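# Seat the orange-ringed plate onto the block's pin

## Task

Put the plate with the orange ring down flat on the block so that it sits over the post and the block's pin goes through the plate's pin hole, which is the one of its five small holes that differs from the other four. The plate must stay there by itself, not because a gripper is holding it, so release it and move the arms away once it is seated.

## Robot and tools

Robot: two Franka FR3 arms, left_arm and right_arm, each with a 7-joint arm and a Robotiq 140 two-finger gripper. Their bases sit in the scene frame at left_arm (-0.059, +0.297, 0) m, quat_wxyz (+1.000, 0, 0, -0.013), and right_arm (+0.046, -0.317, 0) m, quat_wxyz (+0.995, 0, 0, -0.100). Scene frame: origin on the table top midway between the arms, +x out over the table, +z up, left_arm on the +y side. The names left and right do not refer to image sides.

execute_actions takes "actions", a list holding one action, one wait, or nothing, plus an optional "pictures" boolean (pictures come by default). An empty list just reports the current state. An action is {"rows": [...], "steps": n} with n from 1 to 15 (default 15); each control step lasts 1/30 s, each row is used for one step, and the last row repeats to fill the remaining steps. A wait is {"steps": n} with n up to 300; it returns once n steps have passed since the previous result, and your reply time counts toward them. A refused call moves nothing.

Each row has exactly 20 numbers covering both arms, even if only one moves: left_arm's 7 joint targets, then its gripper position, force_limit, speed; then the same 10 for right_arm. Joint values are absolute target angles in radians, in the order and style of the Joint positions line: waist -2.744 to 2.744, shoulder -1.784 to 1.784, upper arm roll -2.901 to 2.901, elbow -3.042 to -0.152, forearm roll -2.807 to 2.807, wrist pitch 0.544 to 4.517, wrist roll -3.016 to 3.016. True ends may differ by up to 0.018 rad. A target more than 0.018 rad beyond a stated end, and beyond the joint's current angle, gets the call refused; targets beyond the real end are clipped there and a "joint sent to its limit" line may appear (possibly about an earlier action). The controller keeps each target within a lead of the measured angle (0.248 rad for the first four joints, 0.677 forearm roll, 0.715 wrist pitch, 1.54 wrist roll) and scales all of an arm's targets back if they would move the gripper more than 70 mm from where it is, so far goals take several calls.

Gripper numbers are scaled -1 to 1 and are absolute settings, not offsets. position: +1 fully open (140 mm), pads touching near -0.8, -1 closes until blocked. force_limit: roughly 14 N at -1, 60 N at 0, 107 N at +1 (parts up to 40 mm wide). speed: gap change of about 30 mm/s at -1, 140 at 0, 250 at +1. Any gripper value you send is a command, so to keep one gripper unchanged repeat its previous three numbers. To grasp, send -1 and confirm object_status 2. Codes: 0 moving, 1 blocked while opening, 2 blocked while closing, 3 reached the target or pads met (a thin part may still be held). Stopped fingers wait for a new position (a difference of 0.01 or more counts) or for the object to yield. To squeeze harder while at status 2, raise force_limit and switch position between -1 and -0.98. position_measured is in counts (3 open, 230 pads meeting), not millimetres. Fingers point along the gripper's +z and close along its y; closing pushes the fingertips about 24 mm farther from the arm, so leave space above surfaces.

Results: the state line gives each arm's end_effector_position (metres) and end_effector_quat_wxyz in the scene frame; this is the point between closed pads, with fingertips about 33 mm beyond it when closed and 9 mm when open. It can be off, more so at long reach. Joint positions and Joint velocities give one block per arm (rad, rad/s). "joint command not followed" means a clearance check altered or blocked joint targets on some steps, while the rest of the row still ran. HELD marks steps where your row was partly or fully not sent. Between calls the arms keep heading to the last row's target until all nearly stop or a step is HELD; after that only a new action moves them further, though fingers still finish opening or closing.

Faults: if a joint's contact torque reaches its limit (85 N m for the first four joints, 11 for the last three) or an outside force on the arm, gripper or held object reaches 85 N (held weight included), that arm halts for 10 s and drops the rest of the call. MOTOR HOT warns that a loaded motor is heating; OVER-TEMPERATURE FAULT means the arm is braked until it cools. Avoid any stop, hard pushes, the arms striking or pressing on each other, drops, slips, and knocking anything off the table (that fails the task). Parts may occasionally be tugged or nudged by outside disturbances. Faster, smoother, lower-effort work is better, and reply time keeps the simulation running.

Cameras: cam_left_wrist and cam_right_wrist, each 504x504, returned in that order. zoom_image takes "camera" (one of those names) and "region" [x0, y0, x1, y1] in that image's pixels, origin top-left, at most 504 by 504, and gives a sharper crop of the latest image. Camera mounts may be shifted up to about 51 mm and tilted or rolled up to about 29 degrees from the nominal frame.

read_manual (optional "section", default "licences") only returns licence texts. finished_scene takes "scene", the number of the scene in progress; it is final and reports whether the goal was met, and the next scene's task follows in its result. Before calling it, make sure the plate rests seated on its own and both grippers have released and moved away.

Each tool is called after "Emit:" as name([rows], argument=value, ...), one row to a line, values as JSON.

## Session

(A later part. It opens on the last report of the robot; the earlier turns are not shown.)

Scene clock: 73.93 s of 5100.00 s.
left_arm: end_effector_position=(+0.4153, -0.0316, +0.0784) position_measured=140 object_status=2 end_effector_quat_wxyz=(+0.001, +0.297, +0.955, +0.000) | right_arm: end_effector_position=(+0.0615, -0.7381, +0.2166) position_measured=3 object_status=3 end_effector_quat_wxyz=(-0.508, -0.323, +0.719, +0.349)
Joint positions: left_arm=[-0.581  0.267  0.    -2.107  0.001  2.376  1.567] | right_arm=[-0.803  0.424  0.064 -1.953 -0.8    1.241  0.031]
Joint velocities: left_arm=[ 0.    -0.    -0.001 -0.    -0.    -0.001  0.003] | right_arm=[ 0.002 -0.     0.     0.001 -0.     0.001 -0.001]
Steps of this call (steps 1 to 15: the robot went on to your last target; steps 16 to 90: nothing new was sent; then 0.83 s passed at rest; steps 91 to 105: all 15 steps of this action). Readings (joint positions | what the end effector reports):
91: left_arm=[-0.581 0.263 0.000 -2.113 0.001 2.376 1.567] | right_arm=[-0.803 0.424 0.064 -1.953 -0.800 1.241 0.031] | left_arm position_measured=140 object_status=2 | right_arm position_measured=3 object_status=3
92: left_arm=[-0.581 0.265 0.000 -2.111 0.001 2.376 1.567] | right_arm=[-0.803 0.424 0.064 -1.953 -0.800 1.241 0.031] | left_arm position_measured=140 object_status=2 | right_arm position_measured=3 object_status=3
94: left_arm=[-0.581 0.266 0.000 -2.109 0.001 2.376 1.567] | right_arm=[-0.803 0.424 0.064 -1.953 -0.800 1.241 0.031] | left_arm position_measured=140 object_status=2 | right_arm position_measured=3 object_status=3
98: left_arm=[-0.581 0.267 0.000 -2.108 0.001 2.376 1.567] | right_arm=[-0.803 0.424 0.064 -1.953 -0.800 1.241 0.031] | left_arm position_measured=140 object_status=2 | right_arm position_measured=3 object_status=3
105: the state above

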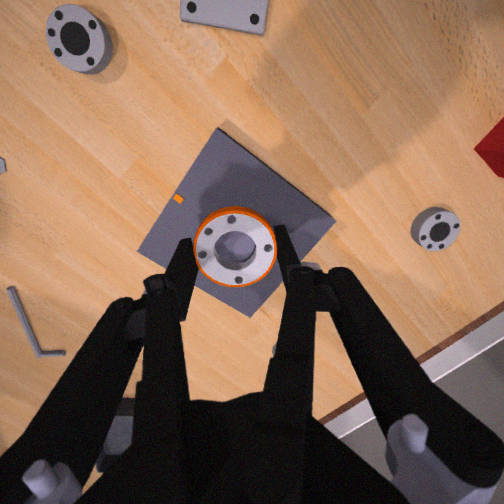

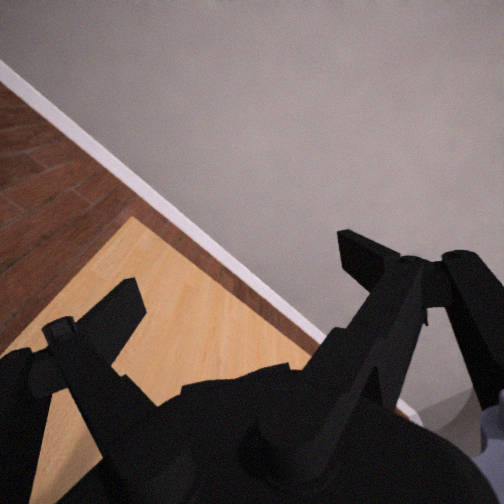

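Emit:
execute_actions([
  {"rows":[[-0.584,0.28,0,-2.111,0,2.391,1.56,-1,0,-0.4,-0.803,0.424,0.064,-1.953,-0.8,1.241,0.031,1,0,0]]},
])

Emit:
zoom_image(camera="cam_left_wrist", region=[205,220,270,285])

Scene clock: 78.70 s of 5100.00 s.
left_arm: end_effector_position=(+0.4144, -0.0316, +0.0720) position_measured=140 object_status=2 end_effector_quat_wxyz=(-0.000, +0.297, +0.955, +0.001) | right_arm: end_effector_position=(+0.0615, -0.7381, +0.2166) position_measured=3 object_status=3 end_effector_quat_wxyz=(-0.508, -0.323, +0.719, +0.349)
Joint positions: left_arm=[-0.582  0.278  0.    -2.11   0.001  2.387  1.567] | right_arm=[-0.803  0.424  0.064 -1.953 -0.8    1.241  0.031]
Joint velocities: left_arm=[-0.     0.002 -0.    -0.     0.001  0.003  0.   ] | right_arm=[-0.002  0.001 -0.    -0.001  0.    -0.    -0.001]
Steps of this call (steps 1 to 15: the robot went on to your last target; steps 16 to 90: nothing new was sent; then 1.27 s passed at rest; steps 91 to 105: all 15 steps of this action). Readings (joint positions | what the end effector reports):
91: left_arm=[-0.581 0.268 0.000 -2.107 0.001 2.378 1.567] | right_arm=[-0.803 0.424 0.064 -1.953 -0.800 1.241 0.031] | left_arm position_measured=140 object_status=2 | right_arm position_measured=3 object_status=3
92: left_arm=[-0.581 0.271 0.000 -2.107 0.001 2.380 1.567] | right_arm=[-0.803 0.424 0.064 -1.953 -0.800 1.241 0.031] | left_arm position_measured=140 object_status=2 | right_arm position_measured=3 object_status=3
94: left_arm=[-0.582 0.275 0.000 -2.109 0.001 2.382 1.567] | right_arm=[-0.803 0.424 0.064 -1.953 -0.800 1.241 0.031] | left_arm position_measured=140 object_status=2 | right_arm position_measured=3 object_status=3
98: left_arm=[-0.582 0.278 0.000 -2.110 0.001 2.385 1.567] | right_arm=[-0.803 0.424 0.064 -1.953 -0.800 1.241 0.031] | left_arm position_measured=140 object_status=2 | right_arm position_measured=3 object_status=3
105: the state above

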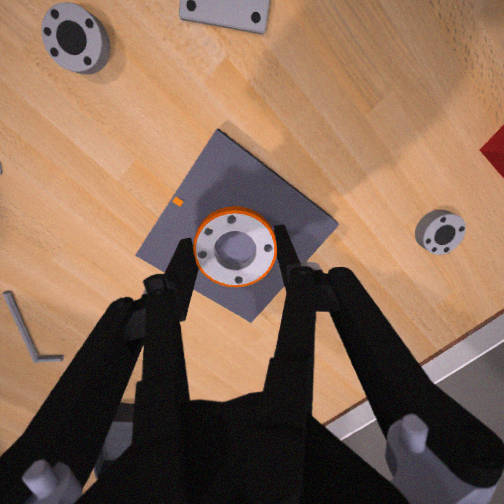

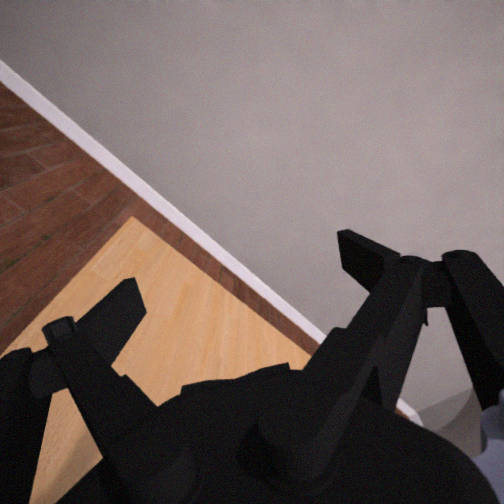

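Region (205, 220, 270, 285) of cam_left_wrist's 504x504 image, scaled by 7.754, with more detail than that image has.

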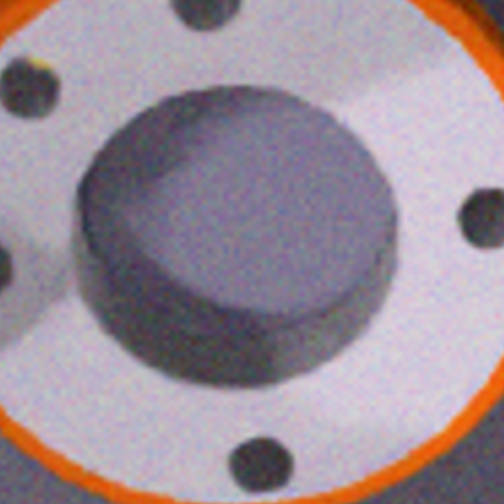

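Emit:
execute_actions([
  {"rows":[[-0.584,0.289,0,-2.113,0,2.402,1.56,-1,0,-0.4,-0.803,0.424,0.064,-1.953,-0.8,1.241,0.031,1,0,0]]},
])

Emit:
zoom_image(camera="cam_left_wrist", region=[195,210,275,290])

Scene clock: 82.00 s of 5100.00 s.
left_arm: end_effector_position=(+0.4158, -0.0324, +0.0683) position_measured=140 object_status=2 end_effector_quat_wxyz=(+0.002, +0.297, +0.955, -0.000) | right_arm: end_effector_position=(+0.0615, -0.7381, +0.2166) position_measured=3 object_status=3 end_effector_quat_wxyz=(-0.508, -0.323, +0.719, +0.349)
Joint positions: left_arm=[-0.582  0.286  0.001 -2.111  0.001  2.399  1.567] | right_arm=[-0.803  0.424  0.064 -1.953 -0.8    1.241  0.031]
Joint velocities: left_arm=[-0.001  0.001  0.    -0.001 -0.001  0.004 -0.   ] | right_arm=[-0.001 -0.001 -0.    -0.    -0.    -0.002 -0.002]
Steps of this call (steps 1 to 15: the robot went on to your last target; steps 16 to 84: nothing new was sent; steps 85 to 99: all 15 steps of this action). Readings (joint positions | what the end effector reports):
85: left_arm=[-0.582 0.279 0.000 -2.110 0.001 2.389 1.567] | right_arm=[-0.803 0.424 0.064 -1.953 -0.800 1.241 0.031] | left_arm position_measured=140 object_status=2 | right_arm position_measured=3 object_status=3
86: left_arm=[-0.582 0.279 0.000 -2.110 0.001 2.390 1.567] | right_arm=[-0.803 0.424 0.064 -1.953 -0.800 1.241 0.031] | left_arm position_measured=140 object_status=2 | right_arm position_measured=3 object_status=3
88: left_arm=[-0.582 0.279 0.000 -2.110 0.001 2.391 1.567] | right_arm=[-0.803 0.424 0.064 -1.953 -0.800 1.241 0.031] | left_arm position_measured=140 object_status=2 | right_arm position_measured=3 object_status=3
92: left_arm=[-0.582 0.282 0.001 -2.110 0.001 2.396 1.567] | right_arm=[-0.803 0.424 0.064 -1.953 -0.800 1.241 0.031] | left_arm position_measured=140 object_status=2 | right_arm position_measured=3 object_status=3
99: the state above

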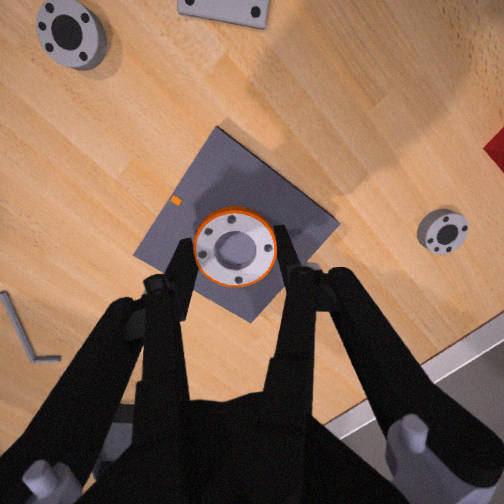

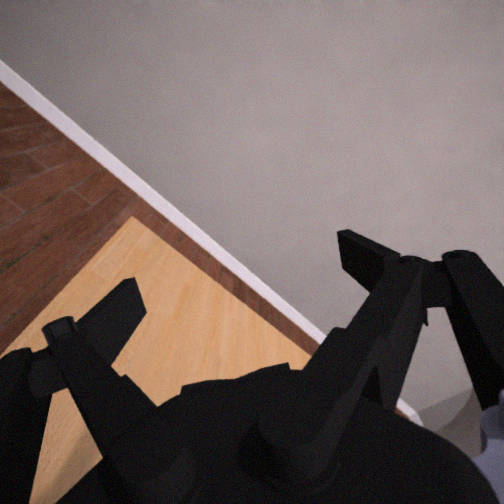

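Region (195, 210, 275, 290) of cam_left_wrist's 504x504 image, scaled by 6.300, with more detail than that image has.

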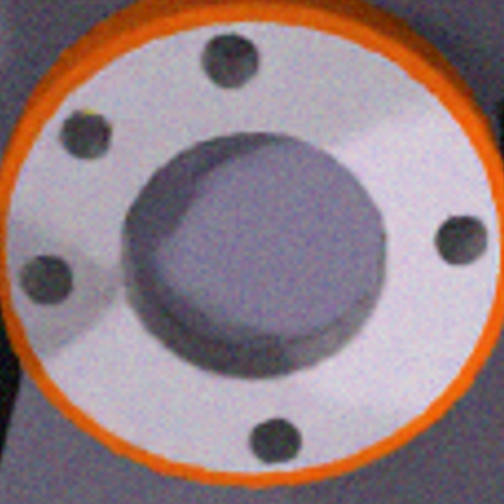

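It slipped onto the post. Continuing down.

Emit:
execute_actions([
  {"rows":[[-0.583,0.301,0,-2.115,0,2.417,1.56,-1,0,-0.4,-0.803,0.424,0.064,-1.953,-0.8,1.241,0.031,1,0,0]]},
], pictures=false)

Emit:
execute_actions([
  {"rows":[[-0.583,0.313,0,-2.117,0,2.431,1.56,-1,0,-0.4,-0.803,0.424,0.064,-1.953,-0.8,1.241,0.031,1,0,0]]},
])

Emit:
zoom_image(camera="cam_left_wrist", region=[160,180,280,300])

Scene clock: 85.70 s of 5100.00 s.
left_arm: end_effector_position=(+0.4159, -0.0324, +0.0619) position_measured=140 object_status=2 end_effector_quat_wxyz=(+0.001, +0.297, +0.955, +0.000) | right_arm: end_effector_position=(+0.0615, -0.7381, +0.2166) position_measured=3 object_status=3 end_effector_quat_wxyz=(-0.508, -0.323, +0.719, +0.349)
Joint positions: left_arm=[-0.582  0.298  0.001 -2.113  0.001  2.413  1.567] | right_arm=[-0.803  0.424  0.064 -1.953 -0.8    1.241  0.031]
Joint velocities: left_arm=[0.001 0.002 0.001 0.    0.001 0.    0.   ] | right_arm=[-0.     0.001  0.001 -0.001  0.     0.001 -0.   ]
Steps of this call (steps 1 to 15: the robot went on to your last target; steps 16 to 90: nothing new was sent; then 0.20 s passed at rest; steps 91 to 105: all 15 steps of this action). Readings (joint positions | what the end effector reports):
91: left_arm=[-0.582 0.287 0.001 -2.111 0.001 2.402 1.567] | right_arm=[-0.803 0.424 0.064 -1.953 -0.800 1.241 0.031] | left_arm position_measured=140 object_status=2 | right_arm position_measured=3 object_status=3
92: left_arm=[-0.582 0.290 0.001 -2.111 0.001 2.404 1.567] | right_arm=[-0.803 0.424 0.064 -1.953 -0.800 1.241 0.031] | left_arm position_measured=140 object_status=2 | right_arm position_measured=3 object_status=3
94: left_arm=[-0.582 0.295 0.001 -2.112 0.001 2.409 1.567] | right_arm=[-0.803 0.424 0.064 -1.953 -0.800 1.241 0.031] | left_arm position_measured=140 object_status=2 | right_arm position_measured=3 object_status=3
98: left_arm=[-0.582 0.298 0.001 -2.112 0.001 2.413 1.567] | right_arm=[-0.803 0.424 0.064 -1.953 -0.800 1.241 0.031] | left_arm position_measured=140 object_status=2 | right_arm position_measured=3 object_status=3
105: the state above

Scene clock: 86.20 s of 5100.00 s.
left_arm: end_effector_position=(+0.4162, -0.0325, +0.0613) position_measured=140 object_status=2 end_effector_quat_wxyz=(+0.002, +0.296, +0.955, -0.000) | right_arm: end_effector_position=(+0.0615, -0.7381, +0.2166) position_measured=3 object_status=3 end_effector_quat_wxyz=(-0.508, -0.323, +0.719, +0.349)
Joint positions: left_arm=[-0.582  0.299  0.001 -2.113  0.001  2.415  1.565] | right_arm=[-0.803  0.424  0.064 -1.953 -0.8    1.241  0.031]
Joint velocities: left_arm=[ 0.    -0.     0.001  0.    -0.001  0.    -0.001] | right_arm=[-0.001 -0.001  0.     0.002  0.     0.    -0.   ]
Steps of this call (steps 1 to 15: all 15 steps of this action). Readings (joint positions | what the end effector reports):
1: left_arm=[-0.582 0.299 0.001 -2.113 0.001 2.414 1.567] | right_arm=[-0.803 0.424 0.064 -1.953 -0.800 1.241 0.031] | left_arm position_measured=140 object_status=2 | right_arm position_measured=3 object_status=3
2: left_arm=[-0.582 0.299 0.001 -2.113 0.001 2.415 1.566] | right_arm=[-0.803 0.424 0.064 -1.953 -0.800 1.241 0.031] | left_arm position_measured=140 object_status=2 | right_arm position_measured=3 object_status=3
4: left_arm=[-0.582 0.299 0.001 -2.113 0.001 2.415 1.566] | right_arm=[-0.803 0.424 0.064 -1.953 -0.800 1.241 0.031] | left_arm position_measured=140 object_status=2 | right_arm position_measured=3 object_status=3
8: left_arm=[-0.582 0.299 0.001 -2.113 0.001 2.415 1.565] | right_arm=[-0.803 0.424 0.064 -1.953 -0.800 1.241 0.031] | left_arm position_measured=140 object_status=2 | right_arm position_measured=3 object_status=3
15: the state above

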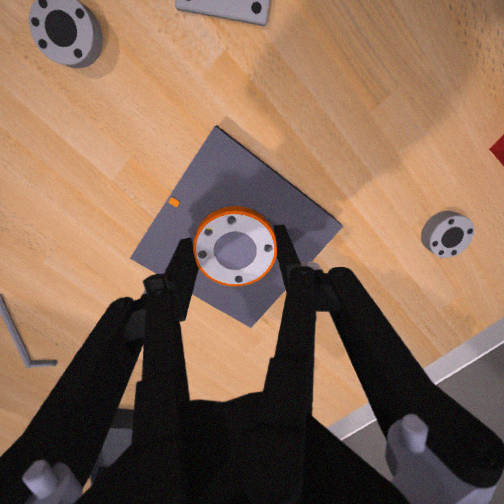

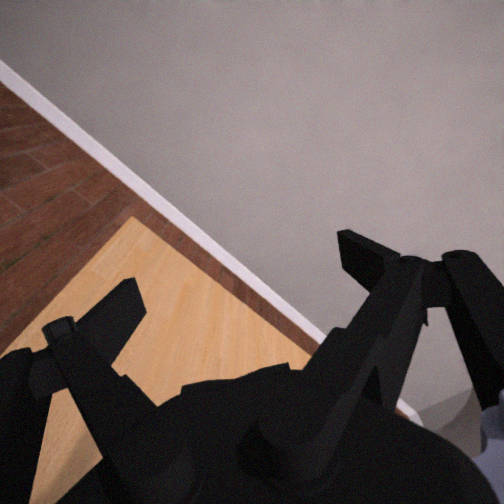

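Region (160, 180, 280, 300) of cam_left_wrist's 504x504 image, scaled by 4.200, with more detail than that image has.

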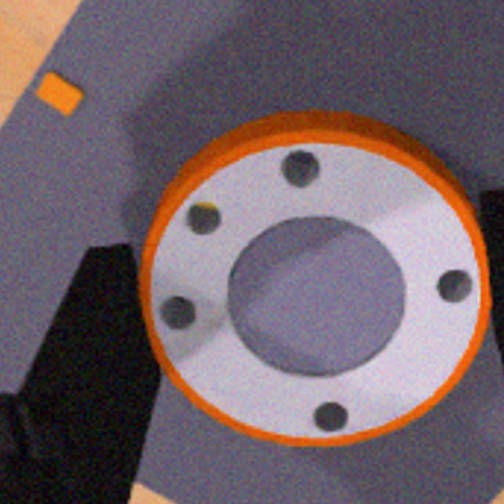

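Emit:
execute_actions([
  {"rows":[[-0.583,0.304,0,-2.115,0,2.421,1.52,-1,0,-0.4,-0.803,0.424,0.064,-1.953,-0.8,1.241,0.031,1,0,0]]},
], pictures=false)

Emit:
execute_actions([
  {"rows":[[-0.583,0.31,0,-2.117,0,2.428,1.52,-1,0,-0.4,-0.803,0.424,0.064,-1.953,-0.8,1.241,0.031,1,0,0]]},
], pictures=false)

Scene clock: 89.37 s of 5100.00 s.
left_arm: end_effector_position=(+0.4162, -0.0324, +0.0613) position_measured=140 object_status=2 end_effector_quat_wxyz=(+0.002, +0.282, +0.959, -0.000) | right_arm: end_effector_position=(+0.0615, -0.7381, +0.2166) position_measured=3 object_status=3 end_effector_quat_wxyz=(-0.508, -0.323, +0.719, +0.349)
Joint positions: left_arm=[-0.582  0.299  0.001 -2.113  0.001  2.415  1.536] | right_arm=[-0.803  0.424  0.064 -1.953 -0.8    1.241  0.031]
Joint velocities: left_arm=[ 0.001 -0.001  0.001  0.001 -0.     0.    -0.024] | right_arm=[-0.    -0.001 -0.002 -0.    -0.    -0.    -0.001]
Steps of this call (steps 1 to 15: the robot went on to your last target; steps 16 to 80: nothing new was sent; steps 81 to 95: all 15 steps of this action). Readings (joint positions | what the end effector reports):
81: left_arm=[-0.582 0.299 0.001 -2.113 0.001 2.415 1.562] | right_arm=[-0.803 0.424 0.064 -1.953 -0.800 1.241 0.031] | left_arm position_measured=140 object_status=2 | right_arm position_measured=3 object_status=3
82: left_arm=[-0.582 0.299 0.001 -2.113 0.001 2.415 1.559] | right_arm=[-0.803 0.424 0.064 -1.953 -0.800 1.241 0.031] | left_arm position_measured=140 object_status=2 | right_arm position_measured=3 object_status=3
84: left_arm=[-0.582 0.299 0.001 -2.113 0.001 2.415 1.553] | right_arm=[-0.803 0.424 0.064 -1.953 -0.800 1.241 0.031] | left_arm position_measured=140 object_status=2 | right_arm position_measured=3 object_status=3
88: left_arm=[-0.582 0.299 0.001 -2.113 0.001 2.415 1.544] | right_arm=[-0.803 0.424 0.064 -1.953 -0.800 1.241 0.031] | left_arm position_measured=140 object_status=2 | right_arm position_measured=3 object_status=3
95: the state above

Scene clock: 89.87 s of 5100.00 s.
left_arm: end_effector_position=(+0.4162, -0.0324, +0.0612) position_measured=140 object_status=2 end_effector_quat_wxyz=(+0.002, +0.281, +0.960, -0.000) | right_arm: end_effector_position=(+0.0615, -0.7381, +0.2166) position_measured=3 object_status=3 end_effector_quat_wxyz=(-0.508, -0.323, +0.719, +0.349)
Joint positions: left_arm=[-0.582  0.299  0.001 -2.113  0.001  2.415  1.533] | right_arm=[-0.803  0.424  0.064 -1.953 -0.8    1.241  0.031]
Joint velocities: left_arm=[ 0.001  0.     0.001 -0.001  0.001  0.    -0.   ] | right_arm=[ 0.     0.     0.001 -0.    -0.     0.    -0.001]
Steps of this call (steps 1 to 15: all 15 steps of this action). Readings (joint positions | what the end effector reports):
1: left_arm=[-0.582 0.299 0.001 -2.113 0.001 2.415 1.535] | right_arm=[-0.803 0.424 0.064 -1.953 -0.800 1.241 0.031] | left_arm position_measured=140 object_status=2 | right_arm position_measured=3 object_status=3
2: left_arm=[-0.582 0.299 0.001 -2.113 0.001 2.415 1.535] | right_arm=[-0.803 0.424 0.064 -1.953 -0.800 1.241 0.031] | left_arm position_measured=140 object_status=2 | right_arm position_measured=3 object_status=3
4: left_arm=[-0.582 0.299 0.001 -2.113 0.001 2.415 1.534] | right_arm=[-0.803 0.424 0.064 -1.953 -0.800 1.241 0.031] | left_arm position_measured=140 object_status=2 | right_arm position_measured=3 object_status=3
8: left_arm=[-0.582 0.299 0.001 -2.113 0.001 2.415 1.533] | right_arm=[-0.803 0.424 0.064 -1.953 -0.800 1.241 0.031] | left_arm position_measured=140 object_status=2 | right_arm position_measured=3 object_status=3
15: the state above

Emit:
execute_actions([
  {"rows":[[-0.583,0.306,0,-2.116,0,2.423,1.47,-1,0,-0.4,-0.803,0.424,0.064,-1.953,-0.8,1.241,0.031,1,0,0]]},
], pictures=false)

Emit:
execute_actions([
  {"rows":[[-0.583,0.308,0,-2.116,0,2.426,1.44,-1,0,-0.4,-0.803,0.424,0.064,-1.953,-0.8,1.241,0.031,1,0,0]]},
])

Emit:
zoom_image(camera="cam_left_wrist", region=[160,180,280,300])

Scene clock: 94.67 s of 5100.00 s.
left_arm: end_effector_position=(+0.4160, -0.0321, +0.0588) position_measured=140 object_status=2 end_effector_quat_wxyz=(+0.001, +0.261, +0.965, +0.000) | right_arm: end_effector_position=(+0.0615, -0.7381, +0.2166) position_measured=3 object_status=3 end_effector_quat_wxyz=(-0.508, -0.323, +0.719, +0.349)
Joint positions: left_arm=[-0.582  0.303  0.001 -2.114  0.001  2.419  1.492] | right_arm=[-0.803  0.424  0.064 -1.953 -0.8    1.241  0.031]
Joint velocities: left_arm=[ 0.001  0.001  0.     0.001 -0.001  0.    -0.011] | right_arm=[-0.001 -0.001 -0.    -0.    -0.     0.     0.   ]
Steps of this call (steps 1 to 15: the robot went on to your last target; steps 16 to 90: nothing new was sent; then 1.30 s passed at rest; steps 91 to 105: all 15 steps of this action). Readings (joint positions | what the end effector reports):
91: left_arm=[-0.582 0.299 0.001 -2.113 0.001 2.415 1.528] | right_arm=[-0.803 0.424 0.064 -1.953 -0.800 1.241 0.031] | left_arm position_measured=140 object_status=2 | right_arm position_measured=3 object_status=3
92: left_arm=[-0.582 0.299 0.001 -2.113 0.001 2.415 1.523] | right_arm=[-0.803 0.424 0.064 -1.953 -0.800 1.241 0.031] | left_arm position_measured=140 object_status=2 | right_arm position_measured=3 object_status=3
94: left_arm=[-0.582 0.300 0.001 -2.113 0.001 2.416 1.515] | right_arm=[-0.803 0.424 0.064 -1.953 -0.800 1.241 0.031] | left_arm position_measured=140 object_status=2 | right_arm position_measured=3 object_status=3
98: left_arm=[-0.582 0.303 0.001 -2.114 0.001 2.419 1.501] | right_arm=[-0.803 0.424 0.064 -1.953 -0.800 1.241 0.031] | left_arm position_measured=140 object_status=2 | right_arm position_measured=3 object_status=3
105: the state above

Scene clock: 95.17 s of 5100.00 s.
left_arm: end_effector_position=(+0.4161, -0.0323, +0.0588) position_measured=140 object_status=2 end_effector_quat_wxyz=(+0.002, +0.250, +0.968, -0.000) | right_arm: end_effector_position=(+0.0615, -0.7381, +0.2166) position_measured=3 object_status=3 end_effector_quat_wxyz=(-0.508, -0.323, +0.719, +0.349)
Joint positions: left_arm=[-0.582  0.303  0.001 -2.114  0.001  2.42   1.468] | right_arm=[-0.803  0.424  0.064 -1.953 -0.8    1.241  0.031]
Joint velocities: left_arm=[-0.     0.001 -0.001 -0.    -0.001  0.001 -0.015] | right_arm=[ 0.     0.    -0.    -0.     0.001 -0.001  0.002]
Steps of this call (steps 1 to 15: all 15 steps of this action). Readings (joint positions | what the end effector reports):
1: left_arm=[-0.582 0.303 0.001 -2.114 0.001 2.420 1.489] | right_arm=[-0.803 0.424 0.064 -1.953 -0.800 1.241 0.031] | left_arm position_measured=140 object_status=2 | right_arm position_measured=3 object_status=3
2: left_arm=[-0.582 0.303 0.001 -2.114 0.001 2.420 1.487] | right_arm=[-0.803 0.424 0.064 -1.953 -0.800 1.241 0.031] | left_arm position_measured=140 object_status=2 | right_arm position_measured=3 object_status=3
4: left_arm=[-0.582 0.303 0.001 -2.114 0.001 2.420 1.482] | right_arm=[-0.803 0.424 0.064 -1.953 -0.800 1.241 0.031] | left_arm position_measured=140 object_status=2 | right_arm position_measured=3 object_status=3
8: left_arm=[-0.582 0.303 0.001 -2.114 0.001 2.420 1.475] | right_arm=[-0.803 0.424 0.064 -1.953 -0.800 1.241 0.031] | left_arm position_measured=140 object_status=2 | right_arm position_measured=3 object_status=3
15: the state above

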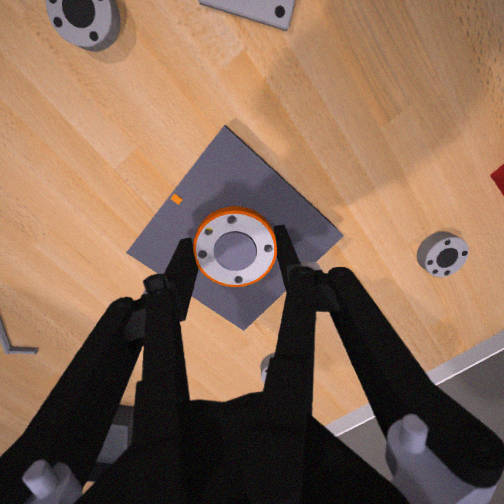

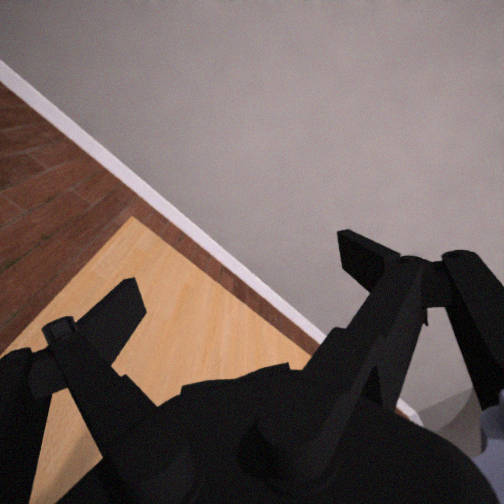

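Region (160, 180, 280, 300) of cam_left_wrist's 504x504 image, scaled by 4.200, with more detail than that image has.

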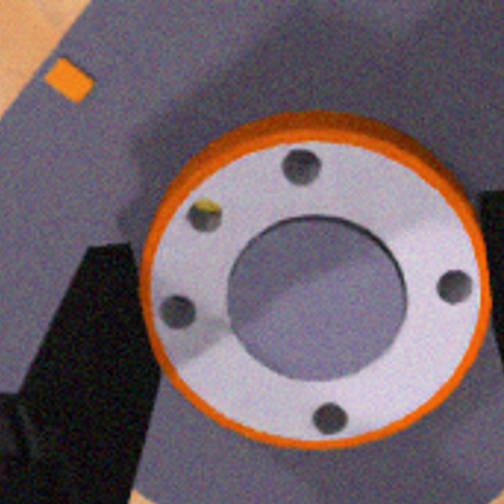

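Emit:
execute_actions([
  {"rows":[[-0.583,0.314,0,-2.117,0,2.432,1.505,-1,0,-0.4,-0.803,0.424,0.064,-1.953,-0.8,1.241,0.031,1,0,0]]},
], pictures=false)

Emit:
execute_actions([
  {"rows":[[-0.583,0.322,0,-2.118,0,2.441,1.505,-1,0,-0.4,-0.803,0.424,0.064,-1.953,-0.8,1.241,0.031,1,0,0]]},
], pictures=false)

Emit:
execute_actions([
  {"rows":[[-0.583,0.312,0,-2.117,0,2.43,1.505,0.3,0,-0.4,-0.803,0.424,0.064,-1.953,-0.8,1.241,0.031,1,0,0]]},
])

Emit:
zoom_image(camera="cam_left_wrist", region=[170,180,290,300])

Scene clock: 102.00 s of 5100.00 s.
left_arm: end_effector_position=(+0.4162, -0.0325, +0.0563) position_measured=140 object_status=2 end_effector_quat_wxyz=(+0.002, +0.261, +0.965, -0.000) | right_arm: end_effector_position=(+0.0615, -0.7381, +0.2166) position_measured=3 object_status=3 end_effector_quat_wxyz=(-0.508, -0.323, +0.719, +0.349)
Joint positions: left_arm=[-0.582  0.308  0.001 -2.114  0.001  2.426  1.491] | right_arm=[-0.803  0.424  0.064 -1.953 -0.8    1.241  0.031]
Joint velocities: left_arm=[-0.002  0.001  0.001 -0.    -0.001  0.001  0.021] | right_arm=[ 0.001  0.    -0.001 -0.     0.     0.    -0.001]
Steps of this call (steps 1 to 15: the robot went on to your last target; steps 16 to 90: nothing new was sent; then 3.33 s passed at rest; steps 91 to 105: all 15 steps of this action). Readings (joint positions | what the end effector reports):
91: left_arm=[-0.582 0.304 0.001 -2.114 0.001 2.421 1.468] | right_arm=[-0.803 0.424 0.064 -1.953 -0.800 1.241 0.031] | left_arm position_measured=140 object_status=2 | right_arm position_measured=3 object_status=3
92: left_arm=[-0.582 0.304 0.001 -2.114 0.001 2.422 1.472] | right_arm=[-0.803 0.424 0.064 -1.953 -0.800 1.241 0.031] | left_arm position_measured=140 object_status=2 | right_arm position_measured=3 object_status=3
94: left_arm=[-0.582 0.308 0.001 -2.114 0.001 2.425 1.477] | right_arm=[-0.803 0.424 0.064 -1.953 -0.800 1.241 0.031] | left_arm position_measured=140 object_status=2 | right_arm position_measured=3 object_status=3
98: left_arm=[-0.582 0.308 0.001 -2.114 0.001 2.426 1.484] | right_arm=[-0.803 0.424 0.064 -1.953 -0.800 1.241 0.031] | left_arm position_measured=140 object_status=2 | right_arm position_measured=3 object_status=3
105: the state above

Scene clock: 102.50 s of 5100.00 s.
left_arm: end_effector_position=(+0.4163, -0.0325, +0.0562) position_measured=140 object_status=2 end_effector_quat_wxyz=(+0.002, +0.261, +0.965, -0.000) | right_arm: end_effector_position=(+0.0615, -0.7381, +0.2166) position_measured=3 object_status=3 end_effector_quat_wxyz=(-0.508, -0.323, +0.719, +0.349)
Joint positions: left_arm=[-0.582  0.308  0.001 -2.114  0.001  2.426  1.492] | right_arm=[-0.803  0.424  0.064 -1.953 -0.8    1.241  0.031]
Joint velocities: left_arm=[ 0.     0.002  0.     0.    -0.     0.     0.001] | right_arm=[-0.001  0.002  0.002  0.001  0.001 -0.    -0.004]
Steps of this call (steps 1 to 15: all 15 steps of this action). Readings (joint positions | what the end effector reports):
1: left_arm=[-0.582 0.308 0.001 -2.114 0.001 2.426 1.491] | right_arm=[-0.803 0.424 0.064 -1.953 -0.800 1.241 0.031] | left_arm position_measured=140 object_status=2 | right_arm position_measured=3 object_status=3
2: left_arm=[-0.582 0.308 0.001 -2.114 0.001 2.426 1.492] | right_arm=[-0.803 0.424 0.064 -1.953 -0.800 1.241 0.031] | left_arm position_measured=140 object_status=2 | right_arm position_measured=3 object_status=3
4: left_arm=[-0.582 0.308 0.001 -2.114 0.001 2.426 1.492] | right_arm=[-0.803 0.424 0.064 -1.953 -0.800 1.241 0.031] | left_arm position_measured=140 object_status=2 | right_arm position_measured=3 object_status=3
8: left_arm=[-0.582 0.308 0.001 -2.114 0.001 2.426 1.492] | right_arm=[-0.803 0.424 0.064 -1.953 -0.800 1.241 0.031] | left_arm position_measured=140 object_status=2 | right_arm position_measured=3 object_status=3
15: the state above

Scene clock: 103.00 s of 5100.00 s.
left_arm: end_effector_position=(+0.4157, -0.0321, +0.0551) position_measured=91 object_status=0 end_effector_quat_wxyz=(+0.001, +0.263, +0.965, +0.000) | right_arm: end_effector_position=(+0.0615, -0.7381, +0.2166) position_measured=3 object_status=3 end_effector_quat_wxyz=(-0.508, -0.323, +0.719, +0.349)
Joint positions: left_arm=[-0.582  0.31   0.001 -2.115  0.001  2.427  1.497] | right_arm=[-0.803  0.424  0.064 -1.953 -0.8    1.241  0.031]
Joint velocities: left_arm=[ 0.001 -0.001  0.001  0.     0.     0.     0.005] | right_arm=[ 0.001 -0.     0.001  0.001  0.001  0.     0.   ]
Steps of this call (steps 1 to 15: all 15 steps of this action). Readings (joint positions | what the end effector reports):
1: left_arm=[-0.582 0.308 0.001 -2.114 0.001 2.426 1.492] | right_arm=[-0.803 0.424 0.064 -1.953 -0.800 1.241 0.031] | left_arm position_measured=140 object_status=0 | right_arm position_measured=3 object_status=3
2: left_arm=[-0.582 0.308 0.001 -2.115 0.001 2.426 1.493] | right_arm=[-0.803 0.424 0.064 -1.953 -0.800 1.241 0.031] | left_arm position_measured=140 object_status=0 | right_arm position_measured=3 object_status=3
4: left_arm=[-0.582 0.309 0.001 -2.115 0.001 2.426 1.494] | right_arm=[-0.803 0.424 0.064 -1.953 -0.800 1.241 0.031] | left_arm position_measured=125 object_status=0 | right_arm position_measured=3 object_status=3
8: left_arm=[-0.582 0.310 0.001 -2.115 0.001 2.427 1.495] | right_arm=[-0.803 0.424 0.064 -1.953 -0.800 1.241 0.031] | left_arm position_measured=105 object_status=0 | right_arm position_measured=3 object_status=3
15: the state above

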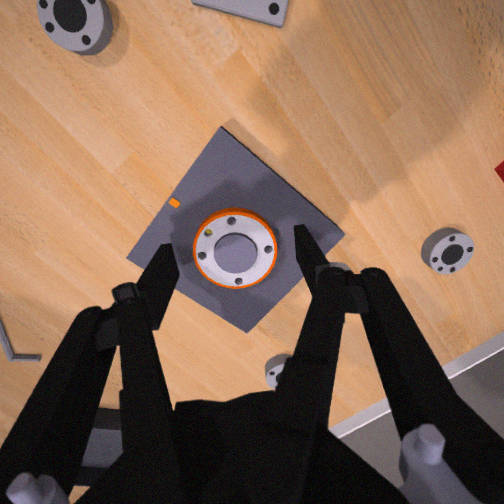

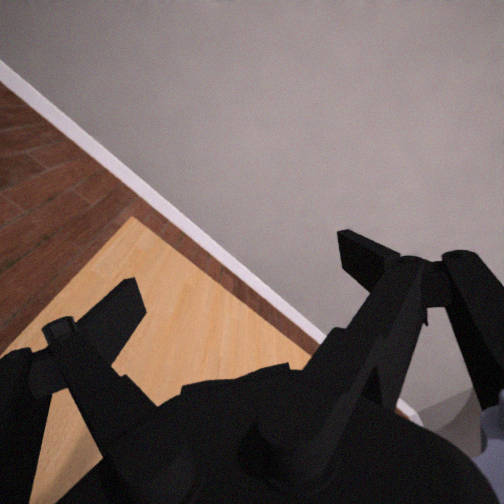

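Region (170, 180, 290, 300) of cam_left_wrist's 504x504 image, scaled by 4.200, with more detail than that image has.

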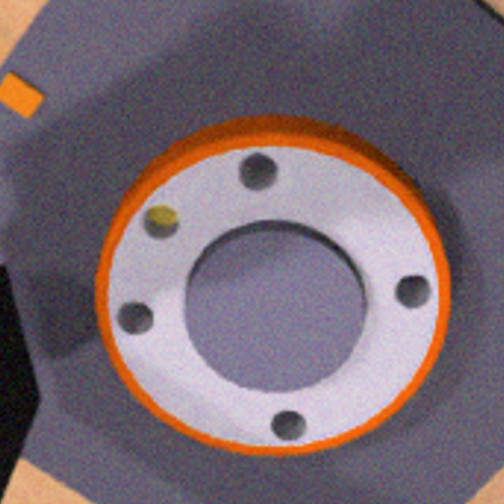

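Emit:
execute_actions([
  {"rows":[[-0.583,0.03,0,-2.05,0,2.08,1.505,0.3,0,-0.4,-0.803,0.424,0.064,-1.953,-0.8,1.241,0.031,1,0,0]]},
], pictures=false)

Emit:
execute_actions([
  {"steps":20},
])

Emit:
finished_scene(scene=2)

Scene clock: 107.40 s of 5100.00 s.
left_arm: end_effector_position=(+0.4086, -0.0272, +0.2215) position_measured=91 object_status=3 end_effector_quat_wxyz=(+0.022, +0.264, +0.964, -0.007) | right_arm: end_effector_position=(+0.0615, -0.7381, +0.2166) position_measured=3 object_status=3 end_effector_quat_wxyz=(-0.508, -0.323, +0.719, +0.349)
Joint positions: left_arm=[-0.582  0.024  0.001 -2.045  0.001  2.115  1.498] | right_arm=[-0.803  0.424  0.064 -1.953 -0.8    1.241  0.031]
Joint velocities: left_arm=[-0.     0.046  0.001 -0.048 -0.001 -0.201  0.001] | right_arm=[-0.002  0.002 -0.     0.     0.    -0.     0.003]
Steps of this call (steps 1 to 15: the robot went on to your last target; steps 16 to 90: nothing new was sent; then 0.90 s passed at rest; steps 91 to 105: all 15 steps of this action). Readings (joint positions | what the end effector reports):
91: left_arm=[-0.582 0.299 0.001 -2.115 0.001 2.399 1.498] | right_arm=[-0.803 0.424 0.064 -1.953 -0.800 1.241 0.031] | left_arm position_measured=91 object_status=3 | right_arm position_measured=3 object_status=3
92: left_arm=[-0.582 0.272 0.001 -2.114 0.001 2.368 1.498] | right_arm=[-0.803 0.424 0.064 -1.953 -0.800 1.241 0.031] | left_arm position_measured=91 object_status=3 | right_arm position_measured=3 object_status=3
94: left_arm=[-0.582 0.205 0.001 -2.099 0.001 2.316 1.498] | right_arm=[-0.803 0.424 0.064 -1.953 -0.800 1.241 0.031] | left_arm position_measured=91 object_status=3 | right_arm position_measured=3 object_status=3
98: left_arm=[-0.582 0.068 0.001 -2.058 0.001 2.203 1.498] | right_arm=[-0.803 0.424 0.064 -1.953 -0.800 1.241 0.031] | left_arm position_measured=91 object_status=3 | right_arm position_measured=3 object_status=3
105: the state above

Scene clock: 108.07 s of 5100.00 s.
left_arm: end_effector_position=(+0.3986, -0.0203, +0.2143) position_measured=91 object_status=3 end_effector_quat_wxyz=(+0.003, +0.264, +0.965, -0.001) | right_arm: end_effector_position=(+0.0615, -0.7381, +0.2166) position_measured=3 object_status=3 end_effector_quat_wxyz=(-0.508, -0.323, +0.719, +0.349)
Joint positions: left_arm=[-0.582  0.029  0.001 -2.049  0.001  2.083  1.498] | right_arm=[-0.803  0.424  0.064 -1.953 -0.8    1.241  0.031]
Joint velocities: left_arm=[ 0.    -0.001 -0.     0.001 -0.001 -0.003  0.001] | right_arm=[-0.     0.001  0.001 -0.     0.001  0.     0.002]
Steps of this call (steps 1 to 20: the robot went on to your last target). Readings (joint positions | what the end effector reports):
1: left_arm=[-0.582 0.026 0.001 -2.047 0.001 2.109 1.498] | right_arm=[-0.803 0.424 0.064 -1.953 -0.800 1.241 0.031] | left_arm position_measured=91 object_status=3 | right_arm position_measured=3 object_status=3
2: left_arm=[-0.582 0.027 0.001 -2.048 0.001 2.104 1.498] | right_arm=[-0.803 0.424 0.064 -1.953 -0.800 1.241 0.031] | left_arm position_measured=91 object_status=3 | right_arm position_measured=3 object_status=3
4: left_arm=[-0.582 0.028 0.001 -2.049 0.001 2.097 1.498] | right_arm=[-0.803 0.424 0.064 -1.953 -0.800 1.241 0.031] | left_arm position_measured=91 object_status=3 | right_arm position_measured=3 object_status=3
8: left_arm=[-0.582 0.029 0.001 -2.049 0.001 2.089 1.498] | right_arm=[-0.803 0.424 0.064 -1.953 -0.800 1.241 0.031] | left_arm position_measured=91 object_status=3 | right_arm position_measured=3 object_status=3
20: the state above

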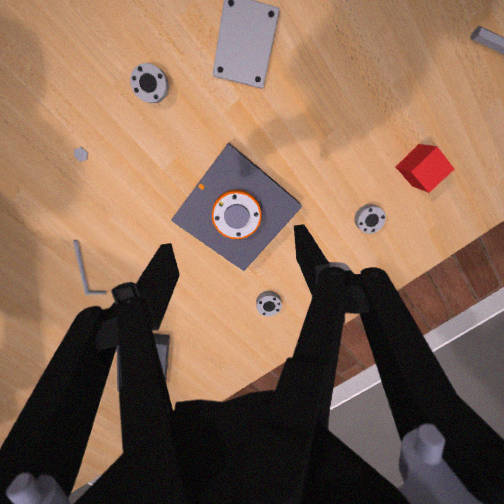

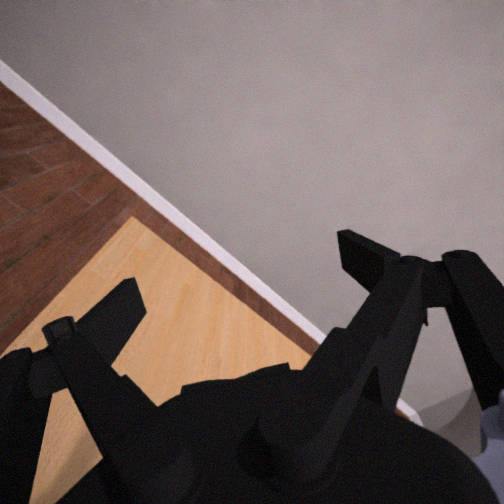

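The scene is finished: the task was done.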